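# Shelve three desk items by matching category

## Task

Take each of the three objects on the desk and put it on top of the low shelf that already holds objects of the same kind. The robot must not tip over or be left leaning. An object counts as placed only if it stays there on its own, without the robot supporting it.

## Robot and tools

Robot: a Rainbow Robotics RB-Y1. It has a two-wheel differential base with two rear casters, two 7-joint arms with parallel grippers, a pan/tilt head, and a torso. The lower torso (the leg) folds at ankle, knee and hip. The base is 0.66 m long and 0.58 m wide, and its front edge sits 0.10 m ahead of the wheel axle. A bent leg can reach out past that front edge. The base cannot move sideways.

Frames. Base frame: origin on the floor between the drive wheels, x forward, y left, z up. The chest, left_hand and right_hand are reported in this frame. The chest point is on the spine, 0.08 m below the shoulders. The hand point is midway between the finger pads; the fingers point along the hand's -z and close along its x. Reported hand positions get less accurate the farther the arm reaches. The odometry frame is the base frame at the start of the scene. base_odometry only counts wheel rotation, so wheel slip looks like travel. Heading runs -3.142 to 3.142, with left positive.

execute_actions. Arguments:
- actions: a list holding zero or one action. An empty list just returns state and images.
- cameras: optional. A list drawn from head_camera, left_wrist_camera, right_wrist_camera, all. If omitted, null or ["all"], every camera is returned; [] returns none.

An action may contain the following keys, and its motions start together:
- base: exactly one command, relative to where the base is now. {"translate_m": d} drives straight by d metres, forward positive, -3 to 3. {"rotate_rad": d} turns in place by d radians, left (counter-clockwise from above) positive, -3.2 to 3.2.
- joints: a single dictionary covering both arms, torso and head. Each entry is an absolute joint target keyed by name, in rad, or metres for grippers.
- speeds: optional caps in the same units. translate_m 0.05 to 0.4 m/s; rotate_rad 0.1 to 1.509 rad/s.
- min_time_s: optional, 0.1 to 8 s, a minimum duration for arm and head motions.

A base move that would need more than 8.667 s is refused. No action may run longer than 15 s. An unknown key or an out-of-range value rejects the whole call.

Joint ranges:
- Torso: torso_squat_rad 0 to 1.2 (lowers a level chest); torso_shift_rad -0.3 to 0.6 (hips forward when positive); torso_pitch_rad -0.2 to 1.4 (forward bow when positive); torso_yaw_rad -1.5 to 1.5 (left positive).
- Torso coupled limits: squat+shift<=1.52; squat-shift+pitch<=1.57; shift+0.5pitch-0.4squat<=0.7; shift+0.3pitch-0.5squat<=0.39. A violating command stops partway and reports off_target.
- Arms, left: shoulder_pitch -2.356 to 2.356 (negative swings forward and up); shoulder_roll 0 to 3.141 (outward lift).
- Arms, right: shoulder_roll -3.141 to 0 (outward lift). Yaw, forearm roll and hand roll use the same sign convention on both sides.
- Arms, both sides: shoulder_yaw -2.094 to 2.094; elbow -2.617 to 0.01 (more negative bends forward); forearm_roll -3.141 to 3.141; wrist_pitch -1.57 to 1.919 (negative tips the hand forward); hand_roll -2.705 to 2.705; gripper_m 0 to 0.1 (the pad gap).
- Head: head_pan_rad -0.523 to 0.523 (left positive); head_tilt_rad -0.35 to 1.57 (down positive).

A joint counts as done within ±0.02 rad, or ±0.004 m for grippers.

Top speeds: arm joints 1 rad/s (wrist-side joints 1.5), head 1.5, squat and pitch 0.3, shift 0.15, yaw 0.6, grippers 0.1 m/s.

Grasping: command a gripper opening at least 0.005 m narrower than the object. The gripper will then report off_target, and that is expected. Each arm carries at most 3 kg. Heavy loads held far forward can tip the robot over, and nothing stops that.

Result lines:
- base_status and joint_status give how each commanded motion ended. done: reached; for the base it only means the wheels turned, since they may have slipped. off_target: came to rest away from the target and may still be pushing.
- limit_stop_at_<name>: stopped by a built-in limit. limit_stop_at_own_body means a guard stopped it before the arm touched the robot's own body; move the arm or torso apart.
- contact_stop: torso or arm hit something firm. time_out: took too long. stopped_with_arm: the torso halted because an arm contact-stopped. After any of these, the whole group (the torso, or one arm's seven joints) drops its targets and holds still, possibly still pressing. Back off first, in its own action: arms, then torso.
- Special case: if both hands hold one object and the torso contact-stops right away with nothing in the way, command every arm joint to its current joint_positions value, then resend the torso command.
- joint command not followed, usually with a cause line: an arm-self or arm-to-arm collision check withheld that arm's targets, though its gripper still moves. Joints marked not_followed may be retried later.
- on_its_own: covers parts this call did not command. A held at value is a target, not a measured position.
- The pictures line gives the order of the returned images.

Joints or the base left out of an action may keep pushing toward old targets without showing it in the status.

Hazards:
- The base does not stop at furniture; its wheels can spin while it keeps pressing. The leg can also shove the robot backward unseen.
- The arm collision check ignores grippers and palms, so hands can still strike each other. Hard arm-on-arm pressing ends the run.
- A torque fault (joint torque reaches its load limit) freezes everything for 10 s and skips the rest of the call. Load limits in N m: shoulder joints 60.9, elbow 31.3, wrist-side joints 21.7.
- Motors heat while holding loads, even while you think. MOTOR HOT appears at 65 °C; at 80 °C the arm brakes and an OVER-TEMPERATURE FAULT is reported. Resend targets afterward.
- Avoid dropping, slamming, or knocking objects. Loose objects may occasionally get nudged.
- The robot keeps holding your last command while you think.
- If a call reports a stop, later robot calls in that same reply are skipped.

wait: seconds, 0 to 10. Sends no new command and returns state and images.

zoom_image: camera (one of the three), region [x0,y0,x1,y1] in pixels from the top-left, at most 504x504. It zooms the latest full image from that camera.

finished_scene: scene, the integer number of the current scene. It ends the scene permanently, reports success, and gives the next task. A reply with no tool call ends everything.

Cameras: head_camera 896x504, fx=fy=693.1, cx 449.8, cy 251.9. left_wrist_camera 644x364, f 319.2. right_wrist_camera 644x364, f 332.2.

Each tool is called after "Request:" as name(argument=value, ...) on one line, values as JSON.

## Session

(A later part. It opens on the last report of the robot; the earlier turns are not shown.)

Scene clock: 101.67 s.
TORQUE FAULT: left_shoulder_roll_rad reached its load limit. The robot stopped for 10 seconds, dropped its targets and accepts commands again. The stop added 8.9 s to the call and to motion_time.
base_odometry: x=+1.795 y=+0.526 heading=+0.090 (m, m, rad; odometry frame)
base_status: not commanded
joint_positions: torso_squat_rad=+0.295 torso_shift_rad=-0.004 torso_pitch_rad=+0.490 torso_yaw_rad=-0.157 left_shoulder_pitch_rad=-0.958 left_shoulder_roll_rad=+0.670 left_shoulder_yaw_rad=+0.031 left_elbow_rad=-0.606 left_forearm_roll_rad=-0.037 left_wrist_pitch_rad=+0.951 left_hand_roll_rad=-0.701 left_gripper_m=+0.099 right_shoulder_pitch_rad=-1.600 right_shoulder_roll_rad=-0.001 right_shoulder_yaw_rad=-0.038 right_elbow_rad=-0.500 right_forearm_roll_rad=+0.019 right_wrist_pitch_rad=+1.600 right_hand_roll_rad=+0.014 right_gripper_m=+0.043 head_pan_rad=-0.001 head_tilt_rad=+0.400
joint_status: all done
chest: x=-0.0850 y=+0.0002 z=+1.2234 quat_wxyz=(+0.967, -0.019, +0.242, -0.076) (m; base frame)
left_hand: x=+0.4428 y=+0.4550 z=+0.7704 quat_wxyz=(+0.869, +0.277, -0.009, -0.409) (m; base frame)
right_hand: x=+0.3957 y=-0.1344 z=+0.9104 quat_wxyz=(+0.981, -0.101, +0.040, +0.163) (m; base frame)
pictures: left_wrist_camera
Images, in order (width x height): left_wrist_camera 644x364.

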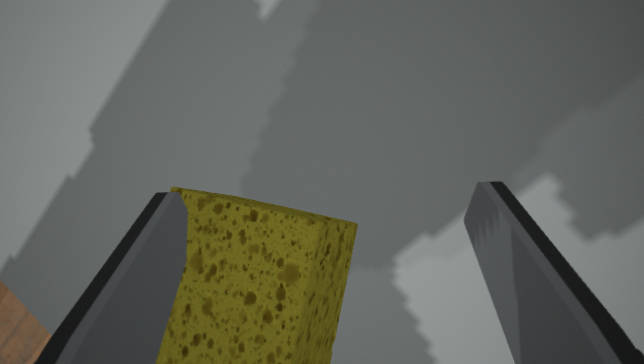

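Request:
execute_actions(actions=[{"joints":{"torso_squat_rad":0.0}}], cameras=[])

Request:
execute_actions(actions=[{"base":{"translate_m":-0.04}}], cameras=[])

Request:
execute_actions(actions=[{"joints":{"torso_squat_rad":0.22}}], cameras=["left_wrist_camera"])

Scene clock: 106.37 s.
base_odometry: x=+1.795 y=+0.526 heading=+0.090 (m, m, rad; odometry frame)
base_status: not commanded
joint_positions: torso_squat_rad=+0.000 torso_shift_rad=-0.003 torso_pitch_rad=+0.493 torso_yaw_rad=-0.158 left_shoulder_pitch_rad=-0.955 left_shoulder_roll_rad=+0.663 left_shoulder_yaw_rad=+0.031 left_elbow_rad=-0.603 left_forearm_roll_rad=-0.034 left_wrist_pitch_rad=+0.951 left_hand_roll_rad=-0.701 left_gripper_m=+0.099 right_shoulder_pitch_rad=-1.600 right_shoulder_roll_rad=-0.001 right_shoulder_yaw_rad=-0.038 right_elbow_rad=-0.500 right_forearm_roll_rad=+0.019 right_wrist_pitch_rad=+1.600 right_hand_roll_rad=+0.014 right_gripper_m=+0.043 head_pan_rad=-0.001 head_tilt_rad=+0.400
joint_status: all done
chest: x=-0.0837 y=+0.0009 z=+1.2531 quat_wxyz=(+0.967, -0.020, +0.243, -0.076) (m; base frame)
left_hand: x=+0.4399 y=+0.4511 z=+0.7936 quat_wxyz=(+0.871, +0.272, -0.007, -0.410) (m; base frame)
right_hand: x=+0.3961 y=-0.1344 z=+0.9391 quat_wxyz=(+0.981, -0.101, +0.041, +0.163) (m; base frame)
pictures: none
No camera images: the call's "cameras" was empty. Leave "cameras" out to get every camera's image.

Scene clock: 107.50 s.
base_odometry: x=+1.756 y=+0.523 heading=+0.090 (m, m, rad; odometry frame)
base_status: done
joint_positions: torso_squat_rad=+0.000 torso_shift_rad=-0.003 torso_pitch_rad=+0.492 torso_yaw_rad=-0.158 left_shoulder_pitch_rad=-0.955 left_shoulder_roll_rad=+0.663 left_shoulder_yaw_rad=+0.031 left_elbow_rad=-0.603 left_forearm_roll_rad=-0.034 left_wrist_pitch_rad=+0.951 left_hand_roll_rad=-0.701 left_gripper_m=+0.099 right_shoulder_pitch_rad=-1.600 right_shoulder_roll_rad=-0.001 right_shoulder_yaw_rad=-0.038 right_elbow_rad=-0.500 right_forearm_roll_rad=+0.019 right_wrist_pitch_rad=+1.600 right_hand_roll_rad=+0.014 right_gripper_m=+0.043 head_pan_rad=-0.001 head_tilt_rad=+0.400
joint_status: not commanded
chest: x=-0.0838 y=+0.0009 z=+1.2532 quat_wxyz=(+0.967, -0.020, +0.243, -0.076) (m; base frame)
left_hand: x=+0.4398 y=+0.4511 z=+0.7935 quat_wxyz=(+0.871, +0.271, -0.007, -0.410) (m; base frame)
right_hand: x=+0.3961 y=-0.1344 z=+0.9392 quat_wxyz=(+0.981, -0.101, +0.041, +0.163) (m; base frame)
pictures: none
No camera images: the call's "cameras" was empty. Leave "cameras" out to get every camera's image.

Scene clock: 109.00 s.
base_odometry: x=+1.756 y=+0.523 heading=+0.090 (m, m, rad; odometry frame)
base_status: not commanded
joint_positions: torso_squat_rad=+0.220 torso_shift_rad=-0.003 torso_pitch_rad=+0.492 torso_yaw_rad=-0.158 left_shoulder_pitch_rad=-0.955 left_shoulder_roll_rad=+0.663 left_shoulder_yaw_rad=+0.031 left_elbow_rad=-0.603 left_forearm_roll_rad=-0.034 left_wrist_pitch_rad=+0.951 left_hand_roll_rad=-0.701 left_gripper_m=+0.099 right_shoulder_pitch_rad=-1.600 right_shoulder_roll_rad=-0.001 right_shoulder_yaw_rad=-0.038 right_elbow_rad=-0.500 right_forearm_roll_rad=+0.019 right_wrist_pitch_rad=+1.600 right_hand_roll_rad=+0.014 right_gripper_m=+0.043 head_pan_rad=-0.001 head_tilt_rad=+0.400
joint_status: all done
chest: x=-0.0837 y=+0.0009 z=+1.2363 quat_wxyz=(+0.967, -0.020, +0.243, -0.076) (m; base frame)
left_hand: x=+0.4399 y=+0.4510 z=+0.7766 quat_wxyz=(+0.871, +0.271, -0.007, -0.410) (m; base frame)
right_hand: x=+0.3961 y=-0.1344 z=+0.9223 quat_wxyz=(+0.981, -0.101, +0.041, +0.163) (m; base frame)
pictures: left_wrist_camera
Images, in order (width x height): left_wrist_camera 644x364.

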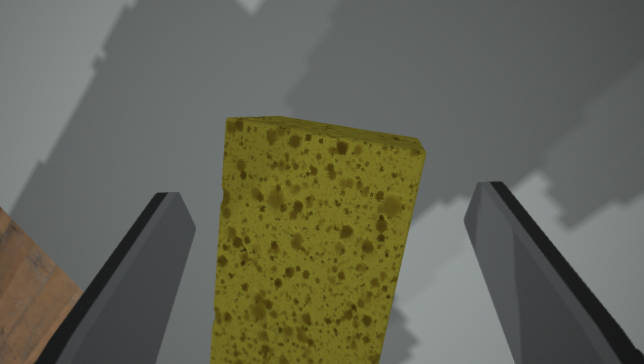

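Request:
execute_actions(actions=[{"joints":{"torso_squat_rad":0.3,"left_gripper_m":0.0}}], cameras=["left_wrist_camera"])

Scene clock: 111.77 s.
base_odometry: x=+1.756 y=+0.523 heading=+0.090 (m, m, rad; odometry frame)
base_status: not commanded
joint_positions: torso_squat_rad=+0.300 torso_shift_rad=-0.004 torso_pitch_rad=+0.491 torso_yaw_rad=-0.158 left_shoulder_pitch_rad=-0.956 left_shoulder_roll_rad=+0.664 left_shoulder_yaw_rad=+0.031 left_elbow_rad=-0.604 left_forearm_roll_rad=-0.034 left_wrist_pitch_rad=+0.951 left_hand_roll_rad=-0.701 left_gripper_m=+0.063 right_shoulder_pitch_rad=-1.600 right_shoulder_roll_rad=-0.001 right_shoulder_yaw_rad=-0.038 right_elbow_rad=-0.500 right_forearm_roll_rad=+0.019 right_wrist_pitch_rad=+1.600 right_hand_roll_rad=+0.014 right_gripper_m=+0.043 head_pan_rad=-0.001 head_tilt_rad=+0.400
joint_status: left_gripper_m off_target (ended at +0.063, target +0.000); the others done
chest: x=-0.0847 y=+0.0004 z=+1.2221 quat_wxyz=(+0.967, -0.020, +0.242, -0.076) (m; base frame)
left_hand: x=+0.4410 y=+0.4512 z=+0.7651 quat_wxyz=(+0.870, +0.273, -0.008, -0.410) (m; base frame)
right_hand: x=+0.3957 y=-0.1346 z=+0.9089 quat_wxyz=(+0.981, -0.101, +0.040, +0.163) (m; base frame)
pictures: left_wrist_camera
Images, in order (width x height): left_wrist_camera 644x364.

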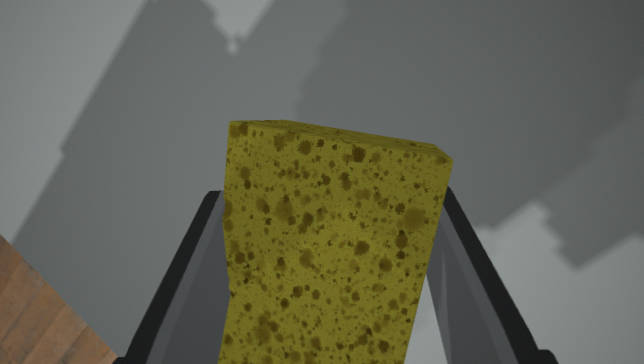

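Request:
execute_actions(actions=[{"joints":{"torso_squat_rad":0.0,"torso_yaw_rad":0}}], cameras=[])

Request:
execute_actions(actions=[{"base":{"translate_m":-2.6},"joints":{"left_shoulder_pitch_rad":-1.5,"left_shoulder_roll_rad":0.4,"left_wrist_pitch_rad":1.5}}], cameras=[])

Request:
execute_actions(actions=[{"base":{"rotate_rad":1.57},"joints":{"head_tilt_rad":0.0}}], cameras=["head_camera"])

Scene clock: 117.97 s.
base_odometry: x=+1.756 y=+0.523 heading=+0.090 (m, m, rad; odometry frame)
base_status: not commanded
joint_positions: torso_squat_rad=+0.000 torso_shift_rad=-0.003 torso_pitch_rad=+0.493 torso_yaw_rad=+0.000 left_shoulder_pitch_rad=-0.955 left_shoulder_roll_rad=+0.663 left_shoulder_yaw_rad=+0.031 left_elbow_rad=-0.603 left_forearm_roll_rad=-0.034 left_wrist_pitch_rad=+0.951 left_hand_roll_rad=-0.701 left_gripper_m=+0.063 right_shoulder_pitch_rad=-1.600 right_shoulder_roll_rad=-0.001 right_shoulder_yaw_rad=-0.038 right_elbow_rad=-0.500 right_forearm_roll_rad=+0.019 right_wrist_pitch_rad=+1.600 right_hand_roll_rad=+0.014 right_gripper_m=+0.043 head_pan_rad=-0.001 head_tilt_rad=+0.400
joint_status: all done
chest: x=-0.0837 y=+0.0009 z=+1.2531 quat_wxyz=(+0.970, -0.001, +0.244, +0.000) (m; base frame)
left_hand: x=+0.3701 y=+0.5520 z=+0.8308 quat_wxyz=(+0.886, +0.303, +0.027, -0.349) (m; base frame)
right_hand: x=+0.4085 y=-0.0430 z=+0.9323 quat_wxyz=(+0.970, -0.067, +0.028, +0.232) (m; base frame)
pictures: none
No camera images: the call's "cameras" was empty. Leave "cameras" out to get every camera's image.

Scene clock: 126.07 s.
base_odometry: x=-0.834 y=+0.287 heading=+0.091 (m, m, rad; odometry frame)
base_status: done
joint_positions: torso_squat_rad=+0.000 torso_shift_rad=-0.003 torso_pitch_rad=+0.492 torso_yaw_rad=+0.000 left_shoulder_pitch_rad=-1.500 left_shoulder_roll_rad=+0.400 left_shoulder_yaw_rad=+0.031 left_elbow_rad=-0.603 left_forearm_roll_rad=-0.034 left_wrist_pitch_rad=+1.500 left_hand_roll_rad=-0.701 left_gripper_m=+0.063 right_shoulder_pitch_rad=-1.600 right_shoulder_roll_rad=-0.001 right_shoulder_yaw_rad=-0.038 right_elbow_rad=-0.500 right_forearm_roll_rad=+0.020 right_wrist_pitch_rad=+1.600 right_hand_roll_rad=+0.014 right_gripper_m=+0.043 head_pan_rad=-0.001 head_tilt_rad=+0.400
joint_status: all done
chest: x=-0.0838 y=+0.0009 z=+1.2532 quat_wxyz=(+0.970, -0.001, +0.244, +0.000) (m; base frame)
left_hand: x=+0.4938 y=+0.2839 z=+0.9687 quat_wxyz=(+0.902, +0.177, +0.000, -0.395) (m; base frame)
right_hand: x=+0.4085 y=-0.0430 z=+0.9324 quat_wxyz=(+0.970, -0.068, +0.028, +0.232) (m; base frame)
pictures: none
No camera images: the call's "cameras" was empty. Leave "cameras" out to get every camera's image.

Scene clock: 129.97 s.
base_odometry: x=-0.834 y=+0.287 heading=+1.661 (m, m, rad; odometry frame)
base_status: done
joint_positions: torso_squat_rad=+0.000 torso_shift_rad=-0.003 torso_pitch_rad=+0.492 torso_yaw_rad=+0.000 left_shoulder_pitch_rad=-1.500 left_shoulder_roll_rad=+0.400 left_shoulder_yaw_rad=+0.031 left_elbow_rad=-0.603 left_forearm_roll_rad=-0.034 left_wrist_pitch_rad=+1.500 left_hand_roll_rad=-0.701 left_gripper_m=+0.063 right_shoulder_pitch_rad=-1.600 right_shoulder_roll_rad=-0.001 right_shoulder_yaw_rad=-0.038 right_elbow_rad=-0.500 right_forearm_roll_rad=+0.020 right_wrist_pitch_rad=+1.600 right_hand_roll_rad=+0.014 right_gripper_m=+0.043 head_pan_rad=-0.001 head_tilt_rad=+0.000
joint_status: all done
chest: x=-0.0838 y=+0.0009 z=+1.2532 quat_wxyz=(+0.970, -0.001, +0.244, +0.000) (m; base frame)
left_hand: x=+0.4938 y=+0.2839 z=+0.9687 quat_wxyz=(+0.902, +0.177, +0.000, -0.394) (m; base frame)
right_hand: x=+0.4086 y=-0.0430 z=+0.9324 quat_wxyz=(+0.970, -0.068, +0.028, +0.232) (m; base frame)
pictures: head_camera
Images, in order (width x height): head_camera 896x504.

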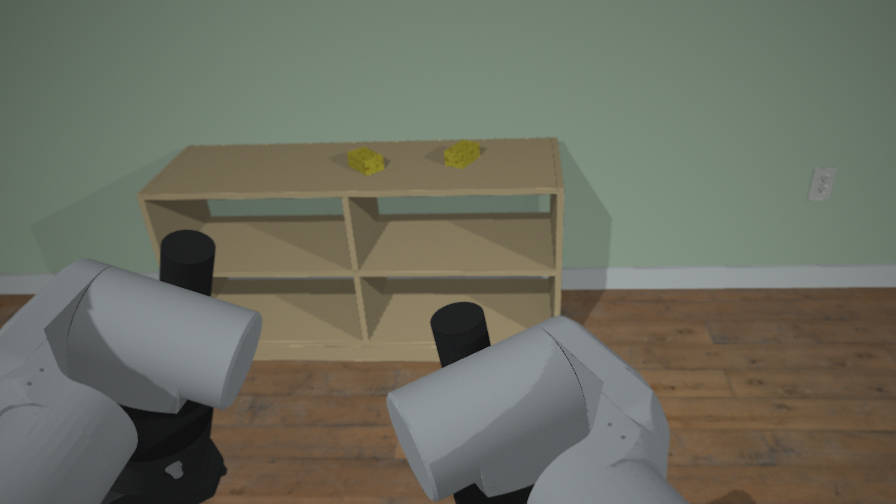

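Request:
execute_actions(actions=[{"base":{"translate_m":1.5}}], cameras=[])

Request:
execute_actions(actions=[{"joints":{"torso_pitch_rad":0.8,"torso_yaw_rad":0.2,"left_shoulder_pitch_rad":-1.55,"left_wrist_pitch_rad":1.55,"right_shoulder_pitch_rad":-1.8,"right_elbow_rad":-0.3,"right_wrist_pitch_rad":1.3}}], cameras=["left_wrist_camera"])

Scene clock: 138.00 s.
base_odometry: x=-0.969 y=+1.781 heading=+1.661 (m, m, rad; odometry frame)
base_status: done
joint_positions: torso_squat_rad=+0.000 torso_shift_rad=-0.003 torso_pitch_rad=+0.493 torso_yaw_rad=+0.000 left_shoulder_pitch_rad=-1.500 left_shoulder_roll_rad=+0.400 left_shoulder_yaw_rad=+0.031 left_elbow_rad=-0.603 left_forearm_roll_rad=-0.034 left_wrist_pitch_rad=+1.500 left_hand_roll_rad=-0.701 left_gripper_m=+0.063 right_shoulder_pitch_rad=-1.600 right_shoulder_roll_rad=-0.001 right_shoulder_yaw_rad=-0.038 right_elbow_rad=-0.500 right_forearm_roll_rad=+0.020 right_wrist_pitch_rad=+1.600 right_hand_roll_rad=+0.014 right_gripper_m=+0.043 head_pan_rad=-0.001 head_tilt_rad=+0.000
joint_status: not commanded
chest: x=-0.0837 y=+0.0009 z=+1.2531 quat_wxyz=(+0.970, -0.001, +0.244, +0.000) (m; base frame)
left_hand: x=+0.4938 y=+0.2839 z=+0.9686 quat_wxyz=(+0.902, +0.177, +0.000, -0.394) (m; base frame)
right_hand: x=+0.4086 y=-0.0430 z=+0.9323 quat_wxyz=(+0.970, -0.068, +0.028, +0.232) (m; base frame)
pictures: none
No camera images: the call's "cameras" was empty. Leave "cameras" out to get every camera's image.

Scene clock: 139.80 s.
base_odometry: x=-0.969 y=+1.781 heading=+1.661 (m, m, rad; odometry frame)
base_status: not commanded
joint_positions: torso_squat_rad=+0.000 torso_shift_rad=-0.003 torso_pitch_rad=+0.800 torso_yaw_rad=+0.200 left_shoulder_pitch_rad=-1.550 left_shoulder_roll_rad=+0.400 left_shoulder_yaw_rad=+0.031 left_elbow_rad=-0.603 left_forearm_roll_rad=-0.034 left_wrist_pitch_rad=+1.550 left_hand_roll_rad=-0.701 left_gripper_m=+0.063 right_shoulder_pitch_rad=-1.800 right_shoulder_roll_rad=-0.001 right_shoulder_yaw_rad=-0.038 right_elbow_rad=-0.300 right_forearm_roll_rad=+0.020 right_wrist_pitch_rad=+1.300 right_hand_roll_rad=+0.014 right_gripper_m=+0.043 head_pan_rad=-0.001 head_tilt_rad=+0.000
joint_status: all done
chest: x=-0.0080 y=+0.0009 z=+1.1961 quat_wxyz=(+0.916, +0.038, +0.388, +0.092) (m; base frame)
left_hand: x=+0.4222 y=+0.3956 z=+0.8191 quat_wxyz=(+0.908, +0.166, +0.175, -0.342) (m; base frame)
right_hand: x=+0.4393 y=+0.1237 z=+0.7755 quat_wxyz=(+0.942, +0.046, +0.011, +0.333) (m; base frame)
pictures: left_wrist_camera
Images, in order (width x height): left_wrist_camera 644x364.

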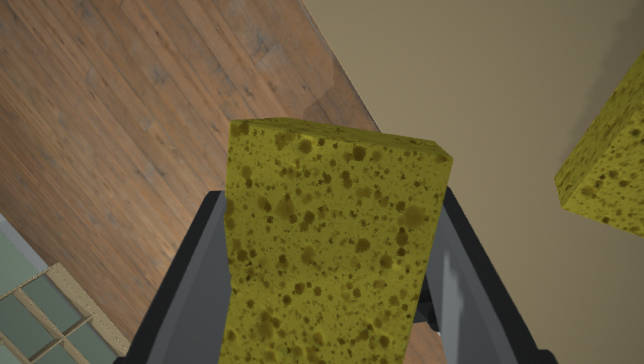

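Hand is near the edge; advance 0.12.

Request:
execute_actions(actions=[{"base":{"translate_m":0.12}}], cameras=["left_wrist_camera"])

Scene clock: 142.60 s.
base_odometry: x=-0.980 y=+1.901 heading=+1.661 (m, m, rad; odometry frame)
base_status: done
joint_positions: torso_squat_rad=+0.000 torso_shift_rad=-0.003 torso_pitch_rad=+0.800 torso_yaw_rad=+0.200 left_shoulder_pitch_rad=-1.550 left_shoulder_roll_rad=+0.400 left_shoulder_yaw_rad=+0.031 left_elbow_rad=-0.603 left_forearm_roll_rad=-0.034 left_wrist_pitch_rad=+1.550 left_hand_roll_rad=-0.701 left_gripper_m=+0.063 right_shoulder_pitch_rad=-1.800 right_shoulder_roll_rad=-0.001 right_shoulder_yaw_rad=-0.038 right_elbow_rad=-0.300 right_forearm_roll_rad=+0.020 right_wrist_pitch_rad=+1.300 right_hand_roll_rad=+0.014 right_gripper_m=+0.043 head_pan_rad=-0.001 head_tilt_rad=+0.000
joint_status: not commanded
chest: x=-0.0081 y=+0.0009 z=+1.1961 quat_wxyz=(+0.916, +0.038, +0.388, +0.092) (m; base frame)
left_hand: x=+0.4221 y=+0.3956 z=+0.8191 quat_wxyz=(+0.908, +0.166, +0.175, -0.342) (m; base frame)
right_hand: x=+0.4392 y=+0.1237 z=+0.7755 quat_wxyz=(+0.942, +0.046, +0.011, +0.333) (m; base frame)
pictures: left_wrist_camera
Images, in order (width x height): left_wrist_camera 644x364.

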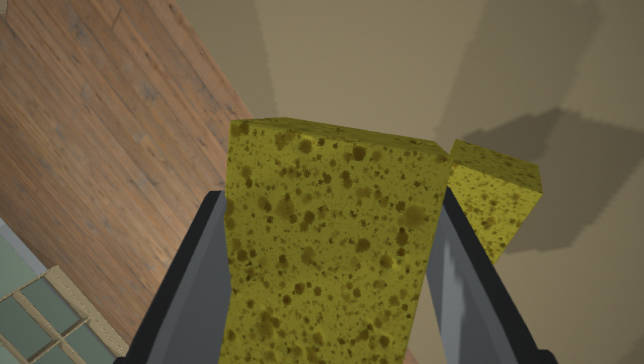

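Request:
execute_actions(actions=[{"joints":{"left_shoulder_roll_rad":0.65}}], cameras=["left_wrist_camera"])

Scene clock: 145.27 s.
base_odometry: x=-0.980 y=+1.901 heading=+1.661 (m, m, rad; odometry frame)
base_status: not commanded
joint_positions: torso_squat_rad=+0.000 torso_shift_rad=-0.003 torso_pitch_rad=+0.800 torso_yaw_rad=+0.200 left_shoulder_pitch_rad=-1.550 left_shoulder_roll_rad=+0.650 left_shoulder_yaw_rad=+0.031 left_elbow_rad=-0.603 left_forearm_roll_rad=-0.034 left_wrist_pitch_rad=+1.550 left_hand_roll_rad=-0.701 left_gripper_m=+0.063 right_shoulder_pitch_rad=-1.800 right_shoulder_roll_rad=-0.001 right_shoulder_yaw_rad=-0.038 right_elbow_rad=-0.300 right_forearm_roll_rad=+0.020 right_wrist_pitch_rad=+1.300 right_hand_roll_rad=+0.014 right_gripper_m=+0.043 head_pan_rad=-0.001 head_tilt_rad=+0.000
joint_status: all done
chest: x=-0.0081 y=+0.0009 z=+1.1961 quat_wxyz=(+0.916, +0.038, +0.388, +0.092) (m; base frame)
left_hand: x=+0.4203 y=+0.5340 z=+0.8985 quat_wxyz=(+0.918, +0.250, +0.180, -0.249) (m; base frame)
right_hand: x=+0.4392 y=+0.1238 z=+0.7755 quat_wxyz=(+0.942, +0.046, +0.011, +0.334) (m; base frame)
pictures: left_wrist_camera
Images, in order (width x height): left_wrist_camera 644x364.

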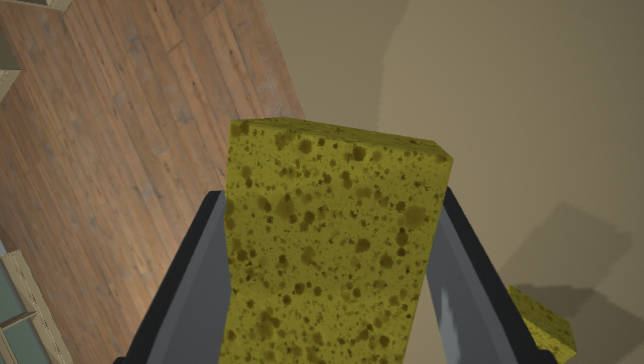

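Clear now; lower a bit and release.

Request:
execute_actions(actions=[{"joints":{"left_shoulder_pitch_rad":-1.35,"left_wrist_pitch_rad":1.35}}], cameras=[])

Request:
execute_actions(actions=[{"joints":{"left_gripper_m":0.1}}], cameras=["left_wrist_camera"])

Scene clock: 147.67 s.
base_odometry: x=-0.980 y=+1.901 heading=+1.661 (m, m, rad; odometry frame)
base_status: not commanded
joint_positions: torso_squat_rad=+0.000 torso_shift_rad=-0.003 torso_pitch_rad=+0.800 torso_yaw_rad=+0.200 left_shoulder_pitch_rad=-1.350 left_shoulder_roll_rad=+0.650 left_shoulder_yaw_rad=+0.031 left_elbow_rad=-0.603 left_forearm_roll_rad=-0.034 left_wrist_pitch_rad=+1.350 left_hand_roll_rad=-0.701 left_gripper_m=+0.063 right_shoulder_pitch_rad=-1.800 right_shoulder_roll_rad=-0.001 right_shoulder_yaw_rad=-0.038 right_elbow_rad=-0.300 right_forearm_roll_rad=+0.019 right_wrist_pitch_rad=+1.300 right_hand_roll_rad=+0.014 right_gripper_m=+0.043 head_pan_rad=-0.001 head_tilt_rad=+0.000
joint_status: all done
chest: x=-0.0081 y=+0.0010 z=+1.1961 quat_wxyz=(+0.916, +0.038, +0.388, +0.092) (m; base frame)
left_hand: x=+0.3627 y=+0.5798 z=+0.8317 quat_wxyz=(+0.905, +0.268, +0.190, -0.269) (m; base frame)
right_hand: x=+0.4391 y=+0.1238 z=+0.7755 quat_wxyz=(+0.942, +0.046, +0.011, +0.334) (m; base frame)
pictures: none
No camera images: the call's "cameras" was empty. Leave "cameras" out to get every camera's image.

Scene clock: 149.13 s.
base_odometry: x=-0.980 y=+1.901 heading=+1.661 (m, m, rad; odometry frame)
base_status: not commanded
joint_positions: torso_squat_rad=+0.000 torso_shift_rad=-0.003 torso_pitch_rad=+0.800 torso_yaw_rad=+0.200 left_shoulder_pitch_rad=-1.350 left_shoulder_roll_rad=+0.650 left_shoulder_yaw_rad=+0.031 left_elbow_rad=-0.603 left_forearm_roll_rad=-0.034 left_wrist_pitch_rad=+1.350 left_hand_roll_rad=-0.701 left_gripper_m=+0.099 right_shoulder_pitch_rad=-1.800 right_shoulder_roll_rad=-0.001 right_shoulder_yaw_rad=-0.038 right_elbow_rad=-0.300 right_forearm_roll_rad=+0.019 right_wrist_pitch_rad=+1.300 right_hand_roll_rad=+0.014 right_gripper_m=+0.043 head_pan_rad=-0.001 head_tilt_rad=+0.000
joint_status: all done
chest: x=-0.0081 y=+0.0010 z=+1.1961 quat_wxyz=(+0.916, +0.038, +0.388, +0.092) (m; base frame)
left_hand: x=+0.3627 y=+0.5798 z=+0.8317 quat_wxyz=(+0.905, +0.268, +0.190, -0.269) (m; base frame)
right_hand: x=+0.4391 y=+0.1238 z=+0.7755 quat_wxyz=(+0.942, +0.046, +0.011, +0.334) (m; base frame)
pictures: left_wrist_camera
Images, in order (width x height): left_wrist_camera 644x364.

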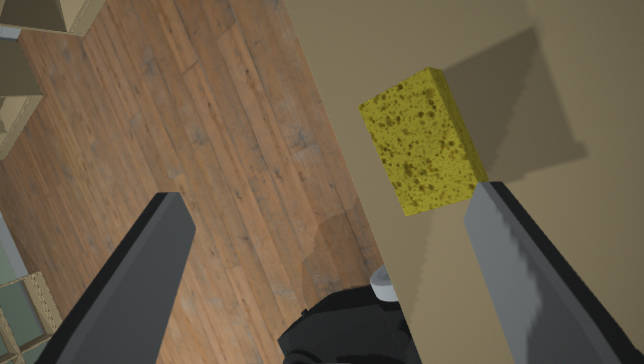

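Request:
execute_actions(actions=[{"base":{"translate_m":-0.4},"joints":{"torso_pitch_rad":0.5,"torso_yaw_rad":0,"left_shoulder_roll_rad":0.4,"left_shoulder_pitch_rad":-1.5}}], cameras=[])

Request:
execute_actions(actions=[{"base":{"rotate_rad":3.14}}], cameras=["head_camera"])

Scene clock: 154.37 s.
base_odometry: x=-0.944 y=+1.502 heading=+1.660 (m, m, rad; odometry frame)
base_status: done
joint_positions: torso_squat_rad=+0.000 torso_shift_rad=-0.003 torso_pitch_rad=+0.500 torso_yaw_rad=+0.000 left_shoulder_pitch_rad=-1.500 left_shoulder_roll_rad=+0.400 left_shoulder_yaw_rad=+0.031 left_elbow_rad=-0.603 left_forearm_roll_rad=-0.034 left_wrist_pitch_rad=+1.350 left_hand_roll_rad=-0.701 left_gripper_m=+0.099 right_shoulder_pitch_rad=-1.800 right_shoulder_roll_rad=-0.001 right_shoulder_yaw_rad=-0.038 right_elbow_rad=-0.300 right_forearm_roll_rad=+0.020 right_wrist_pitch_rad=+1.300 right_hand_roll_rad=+0.014 right_gripper_m=+0.043 head_pan_rad=-0.001 head_tilt_rad=+0.000
joint_status: all done
chest: x=-0.0817 y=+0.0009 z=+1.2521 quat_wxyz=(+0.969, -0.001, +0.247, +0.000) (m; base frame)
left_hand: x=+0.5273 y=+0.2782 z=+0.9688 quat_wxyz=(+0.891, +0.195, -0.067, -0.404) (m; base frame)
right_hand: x=+0.4807 y=-0.0005 z=+0.9768 quat_wxyz=(+0.957, -0.061, -0.113, +0.259) (m; base frame)
pictures: none
No camera images: the call's "cameras" was empty. Leave "cameras" out to get every camera's image.

Scene clock: 159.73 s.
base_odometry: x=-0.944 y=+1.502 heading=-1.484 (m, m, rad; odometry frame)
base_status: done
joint_positions: torso_squat_rad=+0.000 torso_shift_rad=-0.003 torso_pitch_rad=+0.500 torso_yaw_rad=+0.000 left_shoulder_pitch_rad=-1.500 left_shoulder_roll_rad=+0.400 left_shoulder_yaw_rad=+0.031 left_elbow_rad=-0.603 left_forearm_roll_rad=-0.034 left_wrist_pitch_rad=+1.350 left_hand_roll_rad=-0.701 left_gripper_m=+0.099 right_shoulder_pitch_rad=-1.800 right_shoulder_roll_rad=-0.001 right_shoulder_yaw_rad=-0.038 right_elbow_rad=-0.300 right_forearm_roll_rad=+0.020 right_wrist_pitch_rad=+1.300 right_hand_roll_rad=+0.014 right_gripper_m=+0.043 head_pan_rad=-0.001 head_tilt_rad=+0.000
joint_status: not commanded
chest: x=-0.0817 y=+0.0009 z=+1.2521 quat_wxyz=(+0.969, -0.001, +0.247, +0.000) (m; base frame)
left_hand: x=+0.5273 y=+0.2783 z=+0.9688 quat_wxyz=(+0.891, +0.196, -0.067, -0.404) (m; base frame)
right_hand: x=+0.4807 y=-0.0005 z=+0.9768 quat_wxyz=(+0.957, -0.061, -0.113, +0.260) (m; base frame)
pictures: head_camera
Images, in order (width x height): head_camera 896x504.

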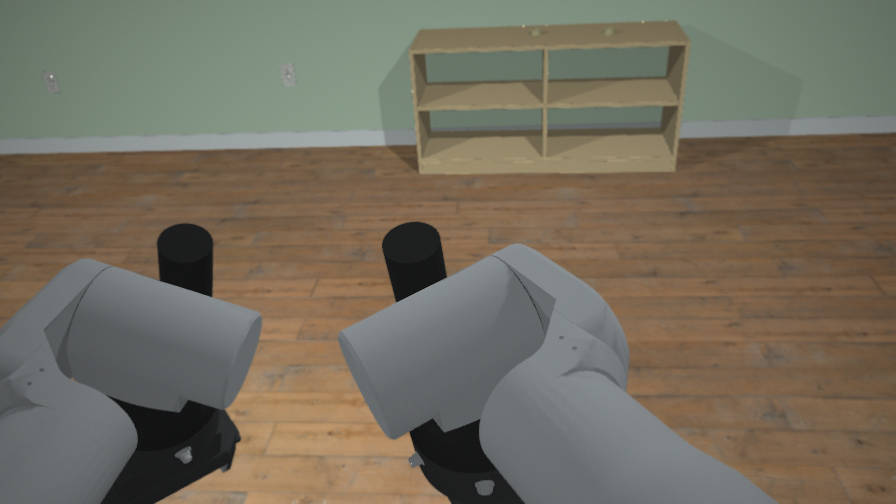

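Request:
execute_actions(actions=[{"base":{"translate_m":3.0}}], cameras=["head_camera","right_wrist_camera"])

Scene clock: 170.67 s.
base_odometry: x=-0.683 y=-1.487 heading=-1.484 (m, m, rad; odometry frame)
base_status: done
joint_positions: torso_squat_rad=+0.000 torso_shift_rad=-0.003 torso_pitch_rad=+0.500 torso_yaw_rad=+0.000 left_shoulder_pitch_rad=-1.500 left_shoulder_roll_rad=+0.400 left_shoulder_yaw_rad=+0.031 left_elbow_rad=-0.603 left_forearm_roll_rad=-0.034 left_wrist_pitch_rad=+1.350 left_hand_roll_rad=-0.701 left_gripper_m=+0.099 right_shoulder_pitch_rad=-1.800 right_shoulder_roll_rad=-0.001 right_shoulder_yaw_rad=-0.038 right_elbow_rad=-0.300 right_forearm_roll_rad=+0.020 right_wrist_pitch_rad=+1.300 right_hand_roll_rad=+0.014 right_gripper_m=+0.043 head_pan_rad=-0.001 head_tilt_rad=+0.000
joint_status: not commanded
chest: x=-0.0817 y=+0.0009 z=+1.2520 quat_wxyz=(+0.969, -0.001, +0.247, +0.000) (m; base frame)
left_hand: x=+0.5273 y=+0.2783 z=+0.9687 quat_wxyz=(+0.891, +0.196, -0.067, -0.404) (m; base frame)
right_hand: x=+0.4807 y=-0.0005 z=+0.9767 quat_wxyz=(+0.957, -0.061, -0.113, +0.260) (m; base frame)
pictures: head_camera, right_wrist_camera
Images, in order (width x height): head_camera 896x504, right_wrist_camera 644x364.

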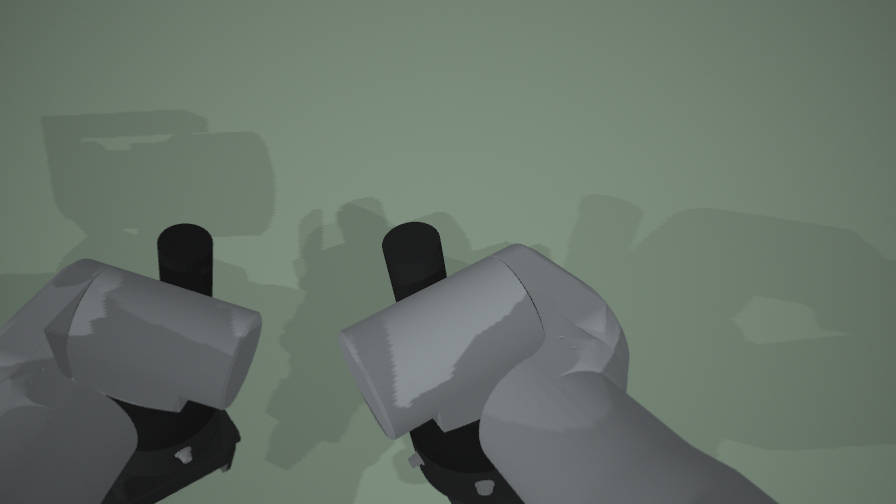

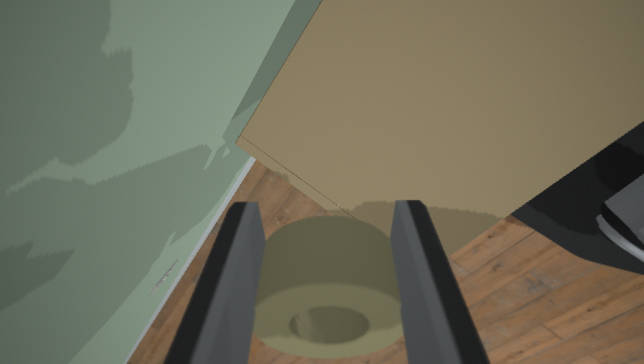

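Request:
execute_actions(actions=[{"joints":{"torso_pitch_rad":0.8,"torso_yaw_rad":-0.35}}], cameras=["right_wrist_camera"])

Scene clock: 174.93 s.
base_odometry: x=-0.683 y=-1.487 heading=-1.484 (m, m, rad; odometry frame)
base_status: not commanded
joint_positions: torso_squat_rad=+0.000 torso_shift_rad=-0.003 torso_pitch_rad=+0.800 torso_yaw_rad=-0.350 left_shoulder_pitch_rad=-1.500 left_shoulder_roll_rad=+0.400 left_shoulder_yaw_rad=+0.031 left_elbow_rad=-0.603 left_forearm_roll_rad=-0.034 left_wrist_pitch_rad=+1.350 left_hand_roll_rad=-0.701 left_gripper_m=+0.099 right_shoulder_pitch_rad=-1.800 right_shoulder_roll_rad=-0.001 right_shoulder_yaw_rad=-0.038 right_elbow_rad=-0.300 right_forearm_roll_rad=+0.020 right_wrist_pitch_rad=+1.300 right_hand_roll_rad=+0.014 right_gripper_m=+0.043 head_pan_rad=-0.001 head_tilt_rad=+0.000
joint_status: all done
chest: x=-0.0080 y=+0.0009 z=+1.1961 quat_wxyz=(+0.907, -0.069, +0.383, -0.160) (m; base frame)
left_hand: x=+0.5282 y=+0.0315 z=+0.7066 quat_wxyz=(+0.842, +0.028, -0.004, -0.539) (m; base frame)
right_hand: x=+0.4212 y=-0.2150 z=+0.7946 quat_wxyz=(+0.978, -0.138, +0.066, +0.141) (m; base frame)
pictures: right_wrist_camera
Images, in order (width x height): right_wrist_camera 644x364.

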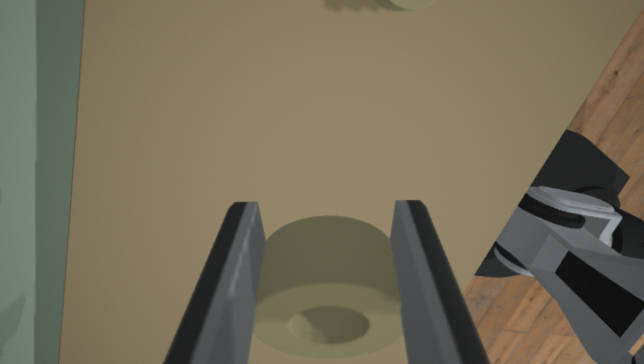

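Request:
execute_actions(actions=[{"joints":{"right_gripper_m":0.1}}], cameras=["right_wrist_camera"])

Scene clock: 178.00 s.
base_odometry: x=-0.683 y=-1.487 heading=-1.484 (m, m, rad; odometry frame)
base_status: not commanded
joint_positions: torso_squat_rad=+0.000 torso_shift_rad=-0.003 torso_pitch_rad=+0.800 torso_yaw_rad=-0.350 left_shoulder_pitch_rad=-1.500 left_shoulder_roll_rad=+0.400 left_shoulder_yaw_rad=+0.031 left_elbow_rad=-0.603 left_forearm_roll_rad=-0.034 left_wrist_pitch_rad=+1.350 left_hand_roll_rad=-0.701 left_gripper_m=+0.099 right_shoulder_pitch_rad=-1.800 right_shoulder_roll_rad=-0.001 right_shoulder_yaw_rad=-0.038 right_elbow_rad=-0.300 right_forearm_roll_rad=+0.020 right_wrist_pitch_rad=+1.300 right_hand_roll_rad=+0.014 right_gripper_m=+0.100 head_pan_rad=-0.001 head_tilt_rad=+0.000
joint_status: all done
chest: x=-0.0080 y=+0.0009 z=+1.1961 quat_wxyz=(+0.907, -0.069, +0.383, -0.160) (m; base frame)
left_hand: x=+0.5282 y=+0.0315 z=+0.7066 quat_wxyz=(+0.842, +0.028, -0.004, -0.539) (m; base frame)
right_hand: x=+0.4212 y=-0.2150 z=+0.7946 quat_wxyz=(+0.978, -0.138, +0.066, +0.141) (m; base frame)
pictures: right_wrist_camera
Images, in order (width x height): right_wrist_camera 644x364.

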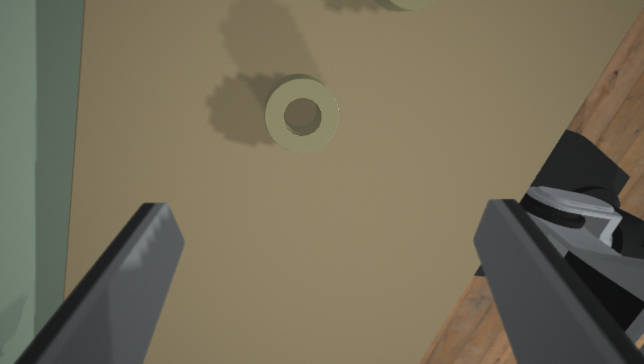

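Request:
execute_actions(actions=[{"base":{"translate_m":-0.4},"joints":{"torso_pitch_rad":0.5,"torso_yaw_rad":0,"left_shoulder_roll_rad":0.9}}], cameras=[])

Request:
execute_actions(actions=[{"base":{"rotate_rad":2.0}}], cameras=[])

Request:
execute_actions(actions=[{"base":{"translate_m":2.32}}], cameras=[])

Request:
execute_actions(actions=[{"base":{"rotate_rad":-0.426}}], cameras=[])

Request:
execute_actions(actions=[{"base":{"translate_m":0.5},"joints":{"torso_pitch_rad":0.9,"right_shoulder_pitch_rad":-2.2,"right_elbow_rad":-0.2,"right_wrist_pitch_rad":1.5,"left_shoulder_pitch_rad":-1.9,"left_wrist_pitch_rad":1.9}}], cameras=[])

Request:
execute_actions(actions=[{"joints":{"torso_squat_rad":0.3,"torso_shift_rad":0.25}}], cameras=["right_wrist_camera"])

Scene clock: 187.60 s.
base_odometry: x=-0.718 y=-1.088 heading=-1.485 (m, m, rad; odometry frame)
base_status: done
joint_positions: torso_squat_rad=+0.000 torso_shift_rad=-0.003 torso_pitch_rad=+0.500 torso_yaw_rad=+0.000 left_shoulder_pitch_rad=-1.500 left_shoulder_roll_rad=+0.900 left_shoulder_yaw_rad=+0.031 left_elbow_rad=-0.603 left_forearm_roll_rad=-0.034 left_wrist_pitch_rad=+1.350 left_hand_roll_rad=-0.701 left_gripper_m=+0.099 right_shoulder_pitch_rad=-1.800 right_shoulder_roll_rad=-0.001 right_shoulder_yaw_rad=-0.038 right_elbow_rad=-0.300 right_forearm_roll_rad=+0.020 right_wrist_pitch_rad=+1.300 right_hand_roll_rad=+0.014 right_gripper_m=+0.100 head_pan_rad=-0.001 head_tilt_rad=+0.000
joint_status: all done
chest: x=-0.0817 y=+0.0010 z=+1.2521 quat_wxyz=(+0.969, -0.001, +0.247, +0.000) (m; base frame)
left_hand: x=+0.4928 y=+0.5743 z=+1.1184 quat_wxyz=(+0.912, +0.349, -0.050, -0.210) (m; base frame)
right_hand: x=+0.4806 y=-0.0003 z=+0.9768 quat_wxyz=(+0.957, -0.061, -0.113, +0.260) (m; base frame)
pictures: none
No camera images: the call's "cameras" was empty. Leave "cameras" out to get every camera's image.

Scene clock: 191.93 s.
base_odometry: x=-0.718 y=-1.088 heading=+0.514 (m, m, rad; odometry frame)
base_status: done
joint_positions: torso_squat_rad=+0.000 torso_shift_rad=-0.003 torso_pitch_rad=+0.500 torso_yaw_rad=+0.000 left_shoulder_pitch_rad=-1.500 left_shoulder_roll_rad=+0.900 left_shoulder_yaw_rad=+0.031 left_elbow_rad=-0.603 left_forearm_roll_rad=-0.034 left_wrist_pitch_rad=+1.350 left_hand_roll_rad=-0.701 left_gripper_m=+0.099 right_shoulder_pitch_rad=-1.800 right_shoulder_roll_rad=-0.001 right_shoulder_yaw_rad=-0.038 right_elbow_rad=-0.300 right_forearm_roll_rad=+0.020 right_wrist_pitch_rad=+1.300 right_hand_roll_rad=+0.014 right_gripper_m=+0.100 head_pan_rad=-0.001 head_tilt_rad=+0.000
joint_status: not commanded
chest: x=-0.0817 y=+0.0010 z=+1.2520 quat_wxyz=(+0.969, -0.001, +0.247, +0.000) (m; base frame)
left_hand: x=+0.4929 y=+0.5742 z=+1.1184 quat_wxyz=(+0.912, +0.349, -0.050, -0.210) (m; base frame)
right_hand: x=+0.4807 y=-0.0003 z=+0.9768 quat_wxyz=(+0.957, -0.061, -0.113, +0.260) (m; base frame)
pictures: none
No camera images: the call's "cameras" was empty. Leave "cameras" out to get every camera's image.

Scene clock: 199.10 s.
base_odometry: x=+1.302 y=+0.053 heading=+0.514 (m, m, rad; odometry frame)
base_status: done
joint_positions: torso_squat_rad=+0.000 torso_shift_rad=-0.003 torso_pitch_rad=+0.500 torso_yaw_rad=+0.000 left_shoulder_pitch_rad=-1.500 left_shoulder_roll_rad=+0.900 left_shoulder_yaw_rad=+0.031 left_elbow_rad=-0.603 left_forearm_roll_rad=-0.034 left_wrist_pitch_rad=+1.350 left_hand_roll_rad=-0.701 left_gripper_m=+0.099 right_shoulder_pitch_rad=-1.800 right_shoulder_roll_rad=-0.001 right_shoulder_yaw_rad=-0.038 right_elbow_rad=-0.300 right_forearm_roll_rad=+0.020 right_wrist_pitch_rad=+1.300 right_hand_roll_rad=+0.014 right_gripper_m=+0.100 head_pan_rad=-0.001 head_tilt_rad=+0.000
joint_status: not commanded
chest: x=-0.0817 y=+0.0010 z=+1.2520 quat_wxyz=(+0.969, -0.001, +0.247, +0.000) (m; base frame)
left_hand: x=+0.4929 y=+0.5742 z=+1.1183 quat_wxyz=(+0.912, +0.349, -0.050, -0.210) (m; base frame)
right_hand: x=+0.4807 y=-0.0004 z=+0.9767 quat_wxyz=(+0.957, -0.061, -0.113, +0.260) (m; base frame)
pictures: none
No camera images: the call's "cameras" was empty. Leave "cameras" out to get every camera's image.

Scene clock: 201.30 s.
base_odometry: x=+1.302 y=+0.053 heading=+0.089 (m, m, rad; odometry frame)
base_status: done
joint_positions: torso_squat_rad=+0.000 torso_shift_rad=-0.003 torso_pitch_rad=+0.500 torso_yaw_rad=+0.000 left_shoulder_pitch_rad=-1.500 left_shoulder_roll_rad=+0.900 left_shoulder_yaw_rad=+0.031 left_elbow_rad=-0.603 left_forearm_roll_rad=-0.034 left_wrist_pitch_rad=+1.350 left_hand_roll_rad=-0.701 left_gripper_m=+0.099 right_shoulder_pitch_rad=-1.800 right_shoulder_roll_rad=-0.001 right_shoulder_yaw_rad=-0.038 right_elbow_rad=-0.300 right_forearm_roll_rad=+0.020 right_wrist_pitch_rad=+1.300 right_hand_roll_rad=+0.014 right_gripper_m=+0.100 head_pan_rad=-0.001 head_tilt_rad=+0.000
joint_status: not commanded
chest: x=-0.0817 y=+0.0010 z=+1.2520 quat_wxyz=(+0.969, -0.001, +0.247, +0.000) (m; base frame)
left_hand: x=+0.4929 y=+0.5742 z=+1.1183 quat_wxyz=(+0.912, +0.349, -0.050, -0.210) (m; base frame)
right_hand: x=+0.4807 y=-0.0004 z=+0.9768 quat_wxyz=(+0.957, -0.061, -0.113, +0.260) (m; base frame)
pictures: none
No camera images: the call's "cameras" was empty. Leave "cameras" out to get every camera's image.

Scene clock: 203.90 s.
base_odometry: x=+1.800 y=+0.097 heading=+0.089 (m, m, rad; odometry frame)
base_status: done
joint_positions: torso_squat_rad=+0.000 torso_shift_rad=-0.003 torso_pitch_rad=+0.900 torso_yaw_rad=+0.000 left_shoulder_pitch_rad=-1.900 left_shoulder_roll_rad=+0.900 left_shoulder_yaw_rad=+0.031 left_elbow_rad=-0.603 left_forearm_roll_rad=-0.034 left_wrist_pitch_rad=+1.900 left_hand_roll_rad=-0.701 left_gripper_m=+0.099 right_shoulder_pitch_rad=-2.200 right_shoulder_roll_rad=-0.001 right_shoulder_yaw_rad=-0.038 right_elbow_rad=-0.200 right_forearm_roll_rad=+0.019 right_wrist_pitch_rad=+1.500 right_hand_roll_rad=+0.014 right_gripper_m=+0.100 head_pan_rad=-0.001 head_tilt_rad=+0.000
joint_status: all done
chest: x=+0.0124 y=+0.0009 z=+1.1728 quat_wxyz=(+0.900, -0.001, +0.435, +0.000) (m; base frame)
left_hand: x=+0.5167 y=+0.4739 z=+0.9631 quat_wxyz=(+0.947, +0.186, +0.171, -0.197) (m; base frame)
right_hand: x=+0.5036 y=+0.0386 z=+0.8581 quat_wxyz=(+0.952, -0.053, +0.027, +0.301) (m; base frame)
pictures: none
No camera images: the call's "cameras" was empty. Leave "cameras" out to get every camera's image.

Scene clock: 206.37 s.
base_odometry: x=+1.800 y=+0.097 heading=+0.089 (m, m, rad; odometry frame)
base_status: not commanded
joint_positions: torso_squat_rad=+0.300 torso_shift_rad=+0.250 torso_pitch_rad=+0.900 torso_yaw_rad=+0.000 left_shoulder_pitch_rad=-1.900 left_shoulder_roll_rad=+0.900 left_shoulder_yaw_rad=+0.031 left_elbow_rad=-0.603 left_forearm_roll_rad=-0.034 left_wrist_pitch_rad=+1.900 left_hand_roll_rad=-0.701 left_gripper_m=+0.099 right_shoulder_pitch_rad=-2.200 right_shoulder_roll_rad=-0.001 right_shoulder_yaw_rad=-0.038 right_elbow_rad=-0.200 right_forearm_roll_rad=+0.019 right_wrist_pitch_rad=+1.500 right_hand_roll_rad=+0.014 right_gripper_m=+0.100 head_pan_rad=-0.001 head_tilt_rad=+0.000
joint_status: all done
chest: x=+0.1799 y=+0.0008 z=+1.1208 quat_wxyz=(+0.900, -0.001, +0.435, +0.000) (m; base frame)
left_hand: x=+0.6842 y=+0.4739 z=+0.9110 quat_wxyz=(+0.947, +0.186, +0.171, -0.197) (m; base frame)
right_hand: x=+0.6711 y=+0.0386 z=+0.8060 quat_wxyz=(+0.952, -0.053, +0.027, +0.301) (m; base frame)
pictures: right_wrist_camera
Images, in order (width x height): right_wrist_camera 644x364.

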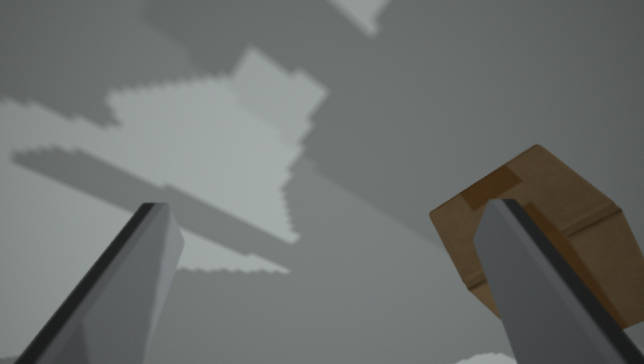

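Request:
execute_actions(actions=[{"base":{"translate_m":-0.08},"joints":{"right_hand_roll_rad":1.05}}], cameras=["right_wrist_camera"])

Scene clock: 209.80 s.
base_odometry: x=+1.720 y=+0.090 heading=+0.089 (m, m, rad; odometry frame)
base_status: done
joint_positions: torso_squat_rad=+0.300 torso_shift_rad=+0.250 torso_pitch_rad=+0.900 torso_yaw_rad=+0.000 left_shoulder_pitch_rad=-1.900 left_shoulder_roll_rad=+0.900 left_shoulder_yaw_rad=+0.031 left_elbow_rad=-0.603 left_forearm_roll_rad=-0.034 left_wrist_pitch_rad=+1.900 left_hand_roll_rad=-0.701 left_gripper_m=+0.099 right_shoulder_pitch_rad=-2.200 right_shoulder_roll_rad=-0.001 right_shoulder_yaw_rad=-0.038 right_elbow_rad=-0.200 right_forearm_roll_rad=+0.019 right_wrist_pitch_rad=+1.500 right_hand_roll_rad=+1.050 right_gripper_m=+0.100 head_pan_rad=-0.001 head_tilt_rad=+0.000
joint_status: all done
chest: x=+0.1798 y=+0.0008 z=+1.1208 quat_wxyz=(+0.900, -0.001, +0.435, +0.000) (m; base frame)
left_hand: x=+0.6841 y=+0.4739 z=+0.9111 quat_wxyz=(+0.947, +0.186, +0.171, -0.197) (m; base frame)
right_hand: x=+0.6710 y=+0.0386 z=+0.8061 quat_wxyz=(+0.678, -0.033, +0.050, +0.733) (m; base frame)
pictures: right_wrist_camera
Images, in order (width x height): right_wrist_camera 644x364.

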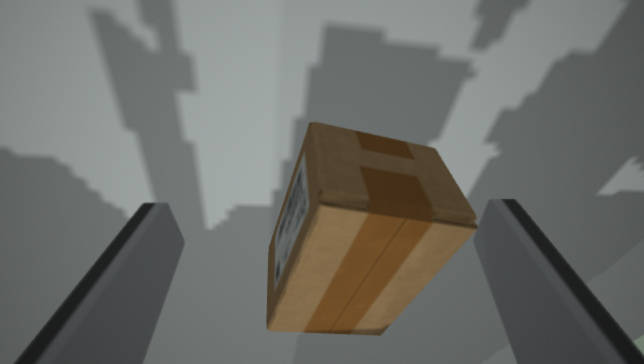

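Nearly aligned. Lower and grip.

Request:
execute_actions(actions=[{"joints":{"torso_squat_rad":0.48,"right_hand_roll_rad":0.85}}], cameras=[])

Request:
execute_actions(actions=[{"joints":{"right_gripper_m":0.0}}], cameras=["right_wrist_camera"])

Scene clock: 212.50 s.
base_odometry: x=+1.720 y=+0.090 heading=+0.089 (m, m, rad; odometry frame)
base_status: not commanded
joint_positions: torso_squat_rad=+0.377 torso_shift_rad=+0.247 torso_pitch_rad=+0.892 torso_yaw_rad=+0.000 left_shoulder_pitch_rad=-1.900 left_shoulder_roll_rad=+0.900 left_shoulder_yaw_rad=+0.031 left_elbow_rad=-0.603 left_forearm_roll_rad=-0.034 left_wrist_pitch_rad=+1.900 left_hand_roll_rad=-0.701 left_gripper_m=+0.099 right_shoulder_pitch_rad=-2.206 right_shoulder_roll_rad=-0.003 right_shoulder_yaw_rad=-0.037 right_elbow_rad=-0.203 right_forearm_roll_rad=+0.021 right_wrist_pitch_rad=+1.500 right_hand_roll_rad=+0.850 right_gripper_m=+0.100 head_pan_rad=-0.001 head_tilt_rad=+0.000
joint_status: torso_squat_rad contact_stop (moved +0.077 of +0.180); the others done
on_its_own: torso_squat_rad is held at +0.376, not at your +0.480, since a contact_stop
chest: x=+0.1721 y=+0.0008 z=+1.1059 quat_wxyz=(+0.902, -0.001, +0.431, +0.000) (m; base frame)
left_hand: x=+0.6781 y=+0.4737 z=+0.9000 quat_wxyz=(+0.948, +0.186, +0.167, -0.197) (m; base frame)
right_hand: x=+0.6689 y=+0.0385 z=+0.7985 quat_wxyz=(+0.748, -0.043, +0.040, +0.661) (m; base frame)
pictures: none
No camera images: the call's "cameras" was empty. Leave "cameras" out to get every camera's image.

not run: a stop came earlier in this reply.

Request:
execute_actions(actions=[{"joints":{"torso_squat_rad":0.3}}], cameras=["right_wrist_camera"])

Scene clock: 215.07 s.
base_odometry: x=+1.720 y=+0.090 heading=+0.089 (m, m, rad; odometry frame)
base_status: not commanded
joint_positions: torso_squat_rad=+0.300 torso_shift_rad=+0.248 torso_pitch_rad=+0.894 torso_yaw_rad=+0.000 left_shoulder_pitch_rad=-1.900 left_shoulder_roll_rad=+0.900 left_shoulder_yaw_rad=+0.031 left_elbow_rad=-0.603 left_forearm_roll_rad=-0.034 left_wrist_pitch_rad=+1.900 left_hand_roll_rad=-0.701 left_gripper_m=+0.099 right_shoulder_pitch_rad=-2.201 right_shoulder_roll_rad=-0.001 right_shoulder_yaw_rad=-0.038 right_elbow_rad=-0.200 right_forearm_roll_rad=+0.020 right_wrist_pitch_rad=+1.500 right_hand_roll_rad=+0.850 right_gripper_m=+0.100 head_pan_rad=-0.001 head_tilt_rad=+0.000
joint_status: all done
chest: x=+0.1774 y=+0.0008 z=+1.1225 quat_wxyz=(+0.902, -0.001, +0.432, +0.000) (m; base frame)
left_hand: x=+0.6829 y=+0.4737 z=+0.9155 quat_wxyz=(+0.948, +0.186, +0.168, -0.197) (m; base frame)
right_hand: x=+0.6707 y=+0.0383 z=+0.8108 quat_wxyz=(+0.748, -0.040, +0.044, +0.661) (m; base frame)
pictures: right_wrist_camera
Images, in order (width x height): right_wrist_camera 644x364.

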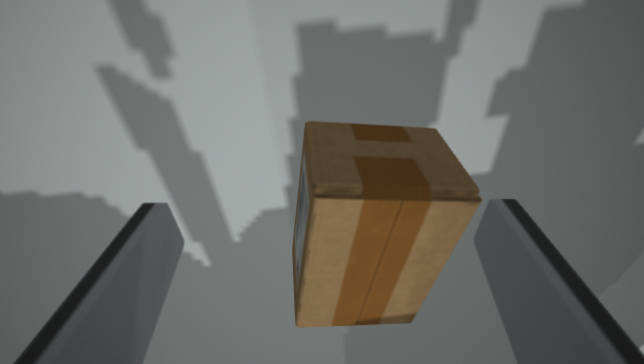

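Request:
execute_actions(actions=[{"joints":{"torso_yaw_rad":-0.05}}], cameras=[])

Request:
execute_actions(actions=[{"joints":{"torso_squat_rad":0.48}}], cameras=[])

Request:
execute_actions(actions=[{"joints":{"right_gripper_m":0.0}}], cameras=["right_wrist_camera"])

Scene clock: 218.83 s.
base_odometry: x=+1.720 y=+0.090 heading=+0.089 (m, m, rad; odometry frame)
base_status: not commanded
joint_positions: torso_squat_rad=+0.300 torso_shift_rad=+0.248 torso_pitch_rad=+0.894 torso_yaw_rad=-0.050 left_shoulder_pitch_rad=-1.900 left_shoulder_roll_rad=+0.900 left_shoulder_yaw_rad=+0.031 left_elbow_rad=-0.603 left_forearm_roll_rad=-0.034 left_wrist_pitch_rad=+1.900 left_hand_roll_rad=-0.701 left_gripper_m=+0.099 right_shoulder_pitch_rad=-2.201 right_shoulder_roll_rad=-0.001 right_shoulder_yaw_rad=-0.038 right_elbow_rad=-0.200 right_forearm_roll_rad=+0.020 right_wrist_pitch_rad=+1.500 right_hand_roll_rad=+0.850 right_gripper_m=+0.100 head_pan_rad=-0.001 head_tilt_rad=+0.000
joint_status: all done
chest: x=+0.1774 y=+0.0008 z=+1.1225 quat_wxyz=(+0.901, -0.012, +0.432, -0.022) (m; base frame)
left_hand: x=+0.6973 y=+0.4493 z=+0.8976 quat_wxyz=(+0.948, +0.170, +0.161, -0.215) (m; base frame)
right_hand: x=+0.6713 y=+0.0109 z=+0.8098 quat_wxyz=(+0.757, -0.054, +0.057, +0.649) (m; base frame)
pictures: none
No camera images: the call's "cameras" was empty. Leave "cameras" out to get every camera's image.

Scene clock: 220.23 s.
base_odometry: x=+1.720 y=+0.090 heading=+0.089 (m, m, rad; odometry frame)
base_status: not commanded
joint_positions: torso_squat_rad=+0.480 torso_shift_rad=+0.248 torso_pitch_rad=+0.894 torso_yaw_rad=-0.050 left_shoulder_pitch_rad=-1.900 left_shoulder_roll_rad=+0.900 left_shoulder_yaw_rad=+0.031 left_elbow_rad=-0.603 left_forearm_roll_rad=-0.034 left_wrist_pitch_rad=+1.900 left_hand_roll_rad=-0.701 left_gripper_m=+0.099 right_shoulder_pitch_rad=-2.202 right_shoulder_roll_rad=-0.001 right_shoulder_yaw_rad=-0.038 right_elbow_rad=-0.201 right_forearm_roll_rad=+0.020 right_wrist_pitch_rad=+1.500 right_hand_roll_rad=+0.850 right_gripper_m=+0.100 head_pan_rad=-0.001 head_tilt_rad=+0.000
joint_status: all done
chest: x=+0.1653 y=+0.0008 z=+1.0763 quat_wxyz=(+0.902, -0.012, +0.432, -0.023) (m; base frame)
left_hand: x=+0.6854 y=+0.4493 z=+0.8518 quat_wxyz=(+0.948, +0.170, +0.161, -0.215) (m; base frame)
right_hand: x=+0.6600 y=+0.0111 z=+0.7647 quat_wxyz=(+0.757, -0.054, +0.056, +0.649) (m; base frame)
pictures: none
No camera images: the call's "cameras" was empty. Leave "cameras" out to get every camera's image.

Scene clock: 221.70 s.
base_odometry: x=+1.720 y=+0.090 heading=+0.089 (m, m, rad; odometry frame)
base_status: not commanded
joint_positions: torso_squat_rad=+0.480 torso_shift_rad=+0.248 torso_pitch_rad=+0.894 torso_yaw_rad=-0.050 left_shoulder_pitch_rad=-1.900 left_shoulder_roll_rad=+0.900 left_shoulder_yaw_rad=+0.031 left_elbow_rad=-0.603 left_forearm_roll_rad=-0.034 left_wrist_pitch_rad=+1.900 left_hand_roll_rad=-0.701 left_gripper_m=+0.099 right_shoulder_pitch_rad=-2.201 right_shoulder_roll_rad=-0.001 right_shoulder_yaw_rad=-0.038 right_elbow_rad=-0.201 right_forearm_roll_rad=+0.019 right_wrist_pitch_rad=+1.500 right_hand_roll_rad=+0.850 right_gripper_m=+0.066 head_pan_rad=-0.001 head_tilt_rad=+0.000
joint_status: right_gripper_m off_target (ended at +0.066, target +0.000)
chest: x=+0.1655 y=+0.0008 z=+1.0762 quat_wxyz=(+0.901, -0.012, +0.432, -0.022) (m; base frame)
left_hand: x=+0.6855 y=+0.4493 z=+0.8515 quat_wxyz=(+0.948, +0.170, +0.161, -0.215) (m; base frame)
right_hand: x=+0.6598 y=+0.0110 z=+0.7641 quat_wxyz=(+0.757, -0.054, +0.057, +0.649) (m; base frame)
pictures: right_wrist_camera
Images, in order (width x height): right_wrist_camera 644x364.

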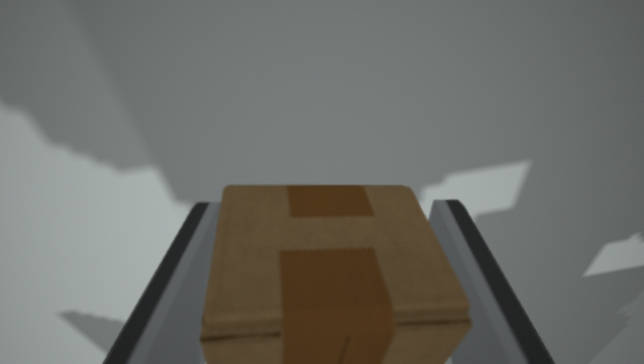

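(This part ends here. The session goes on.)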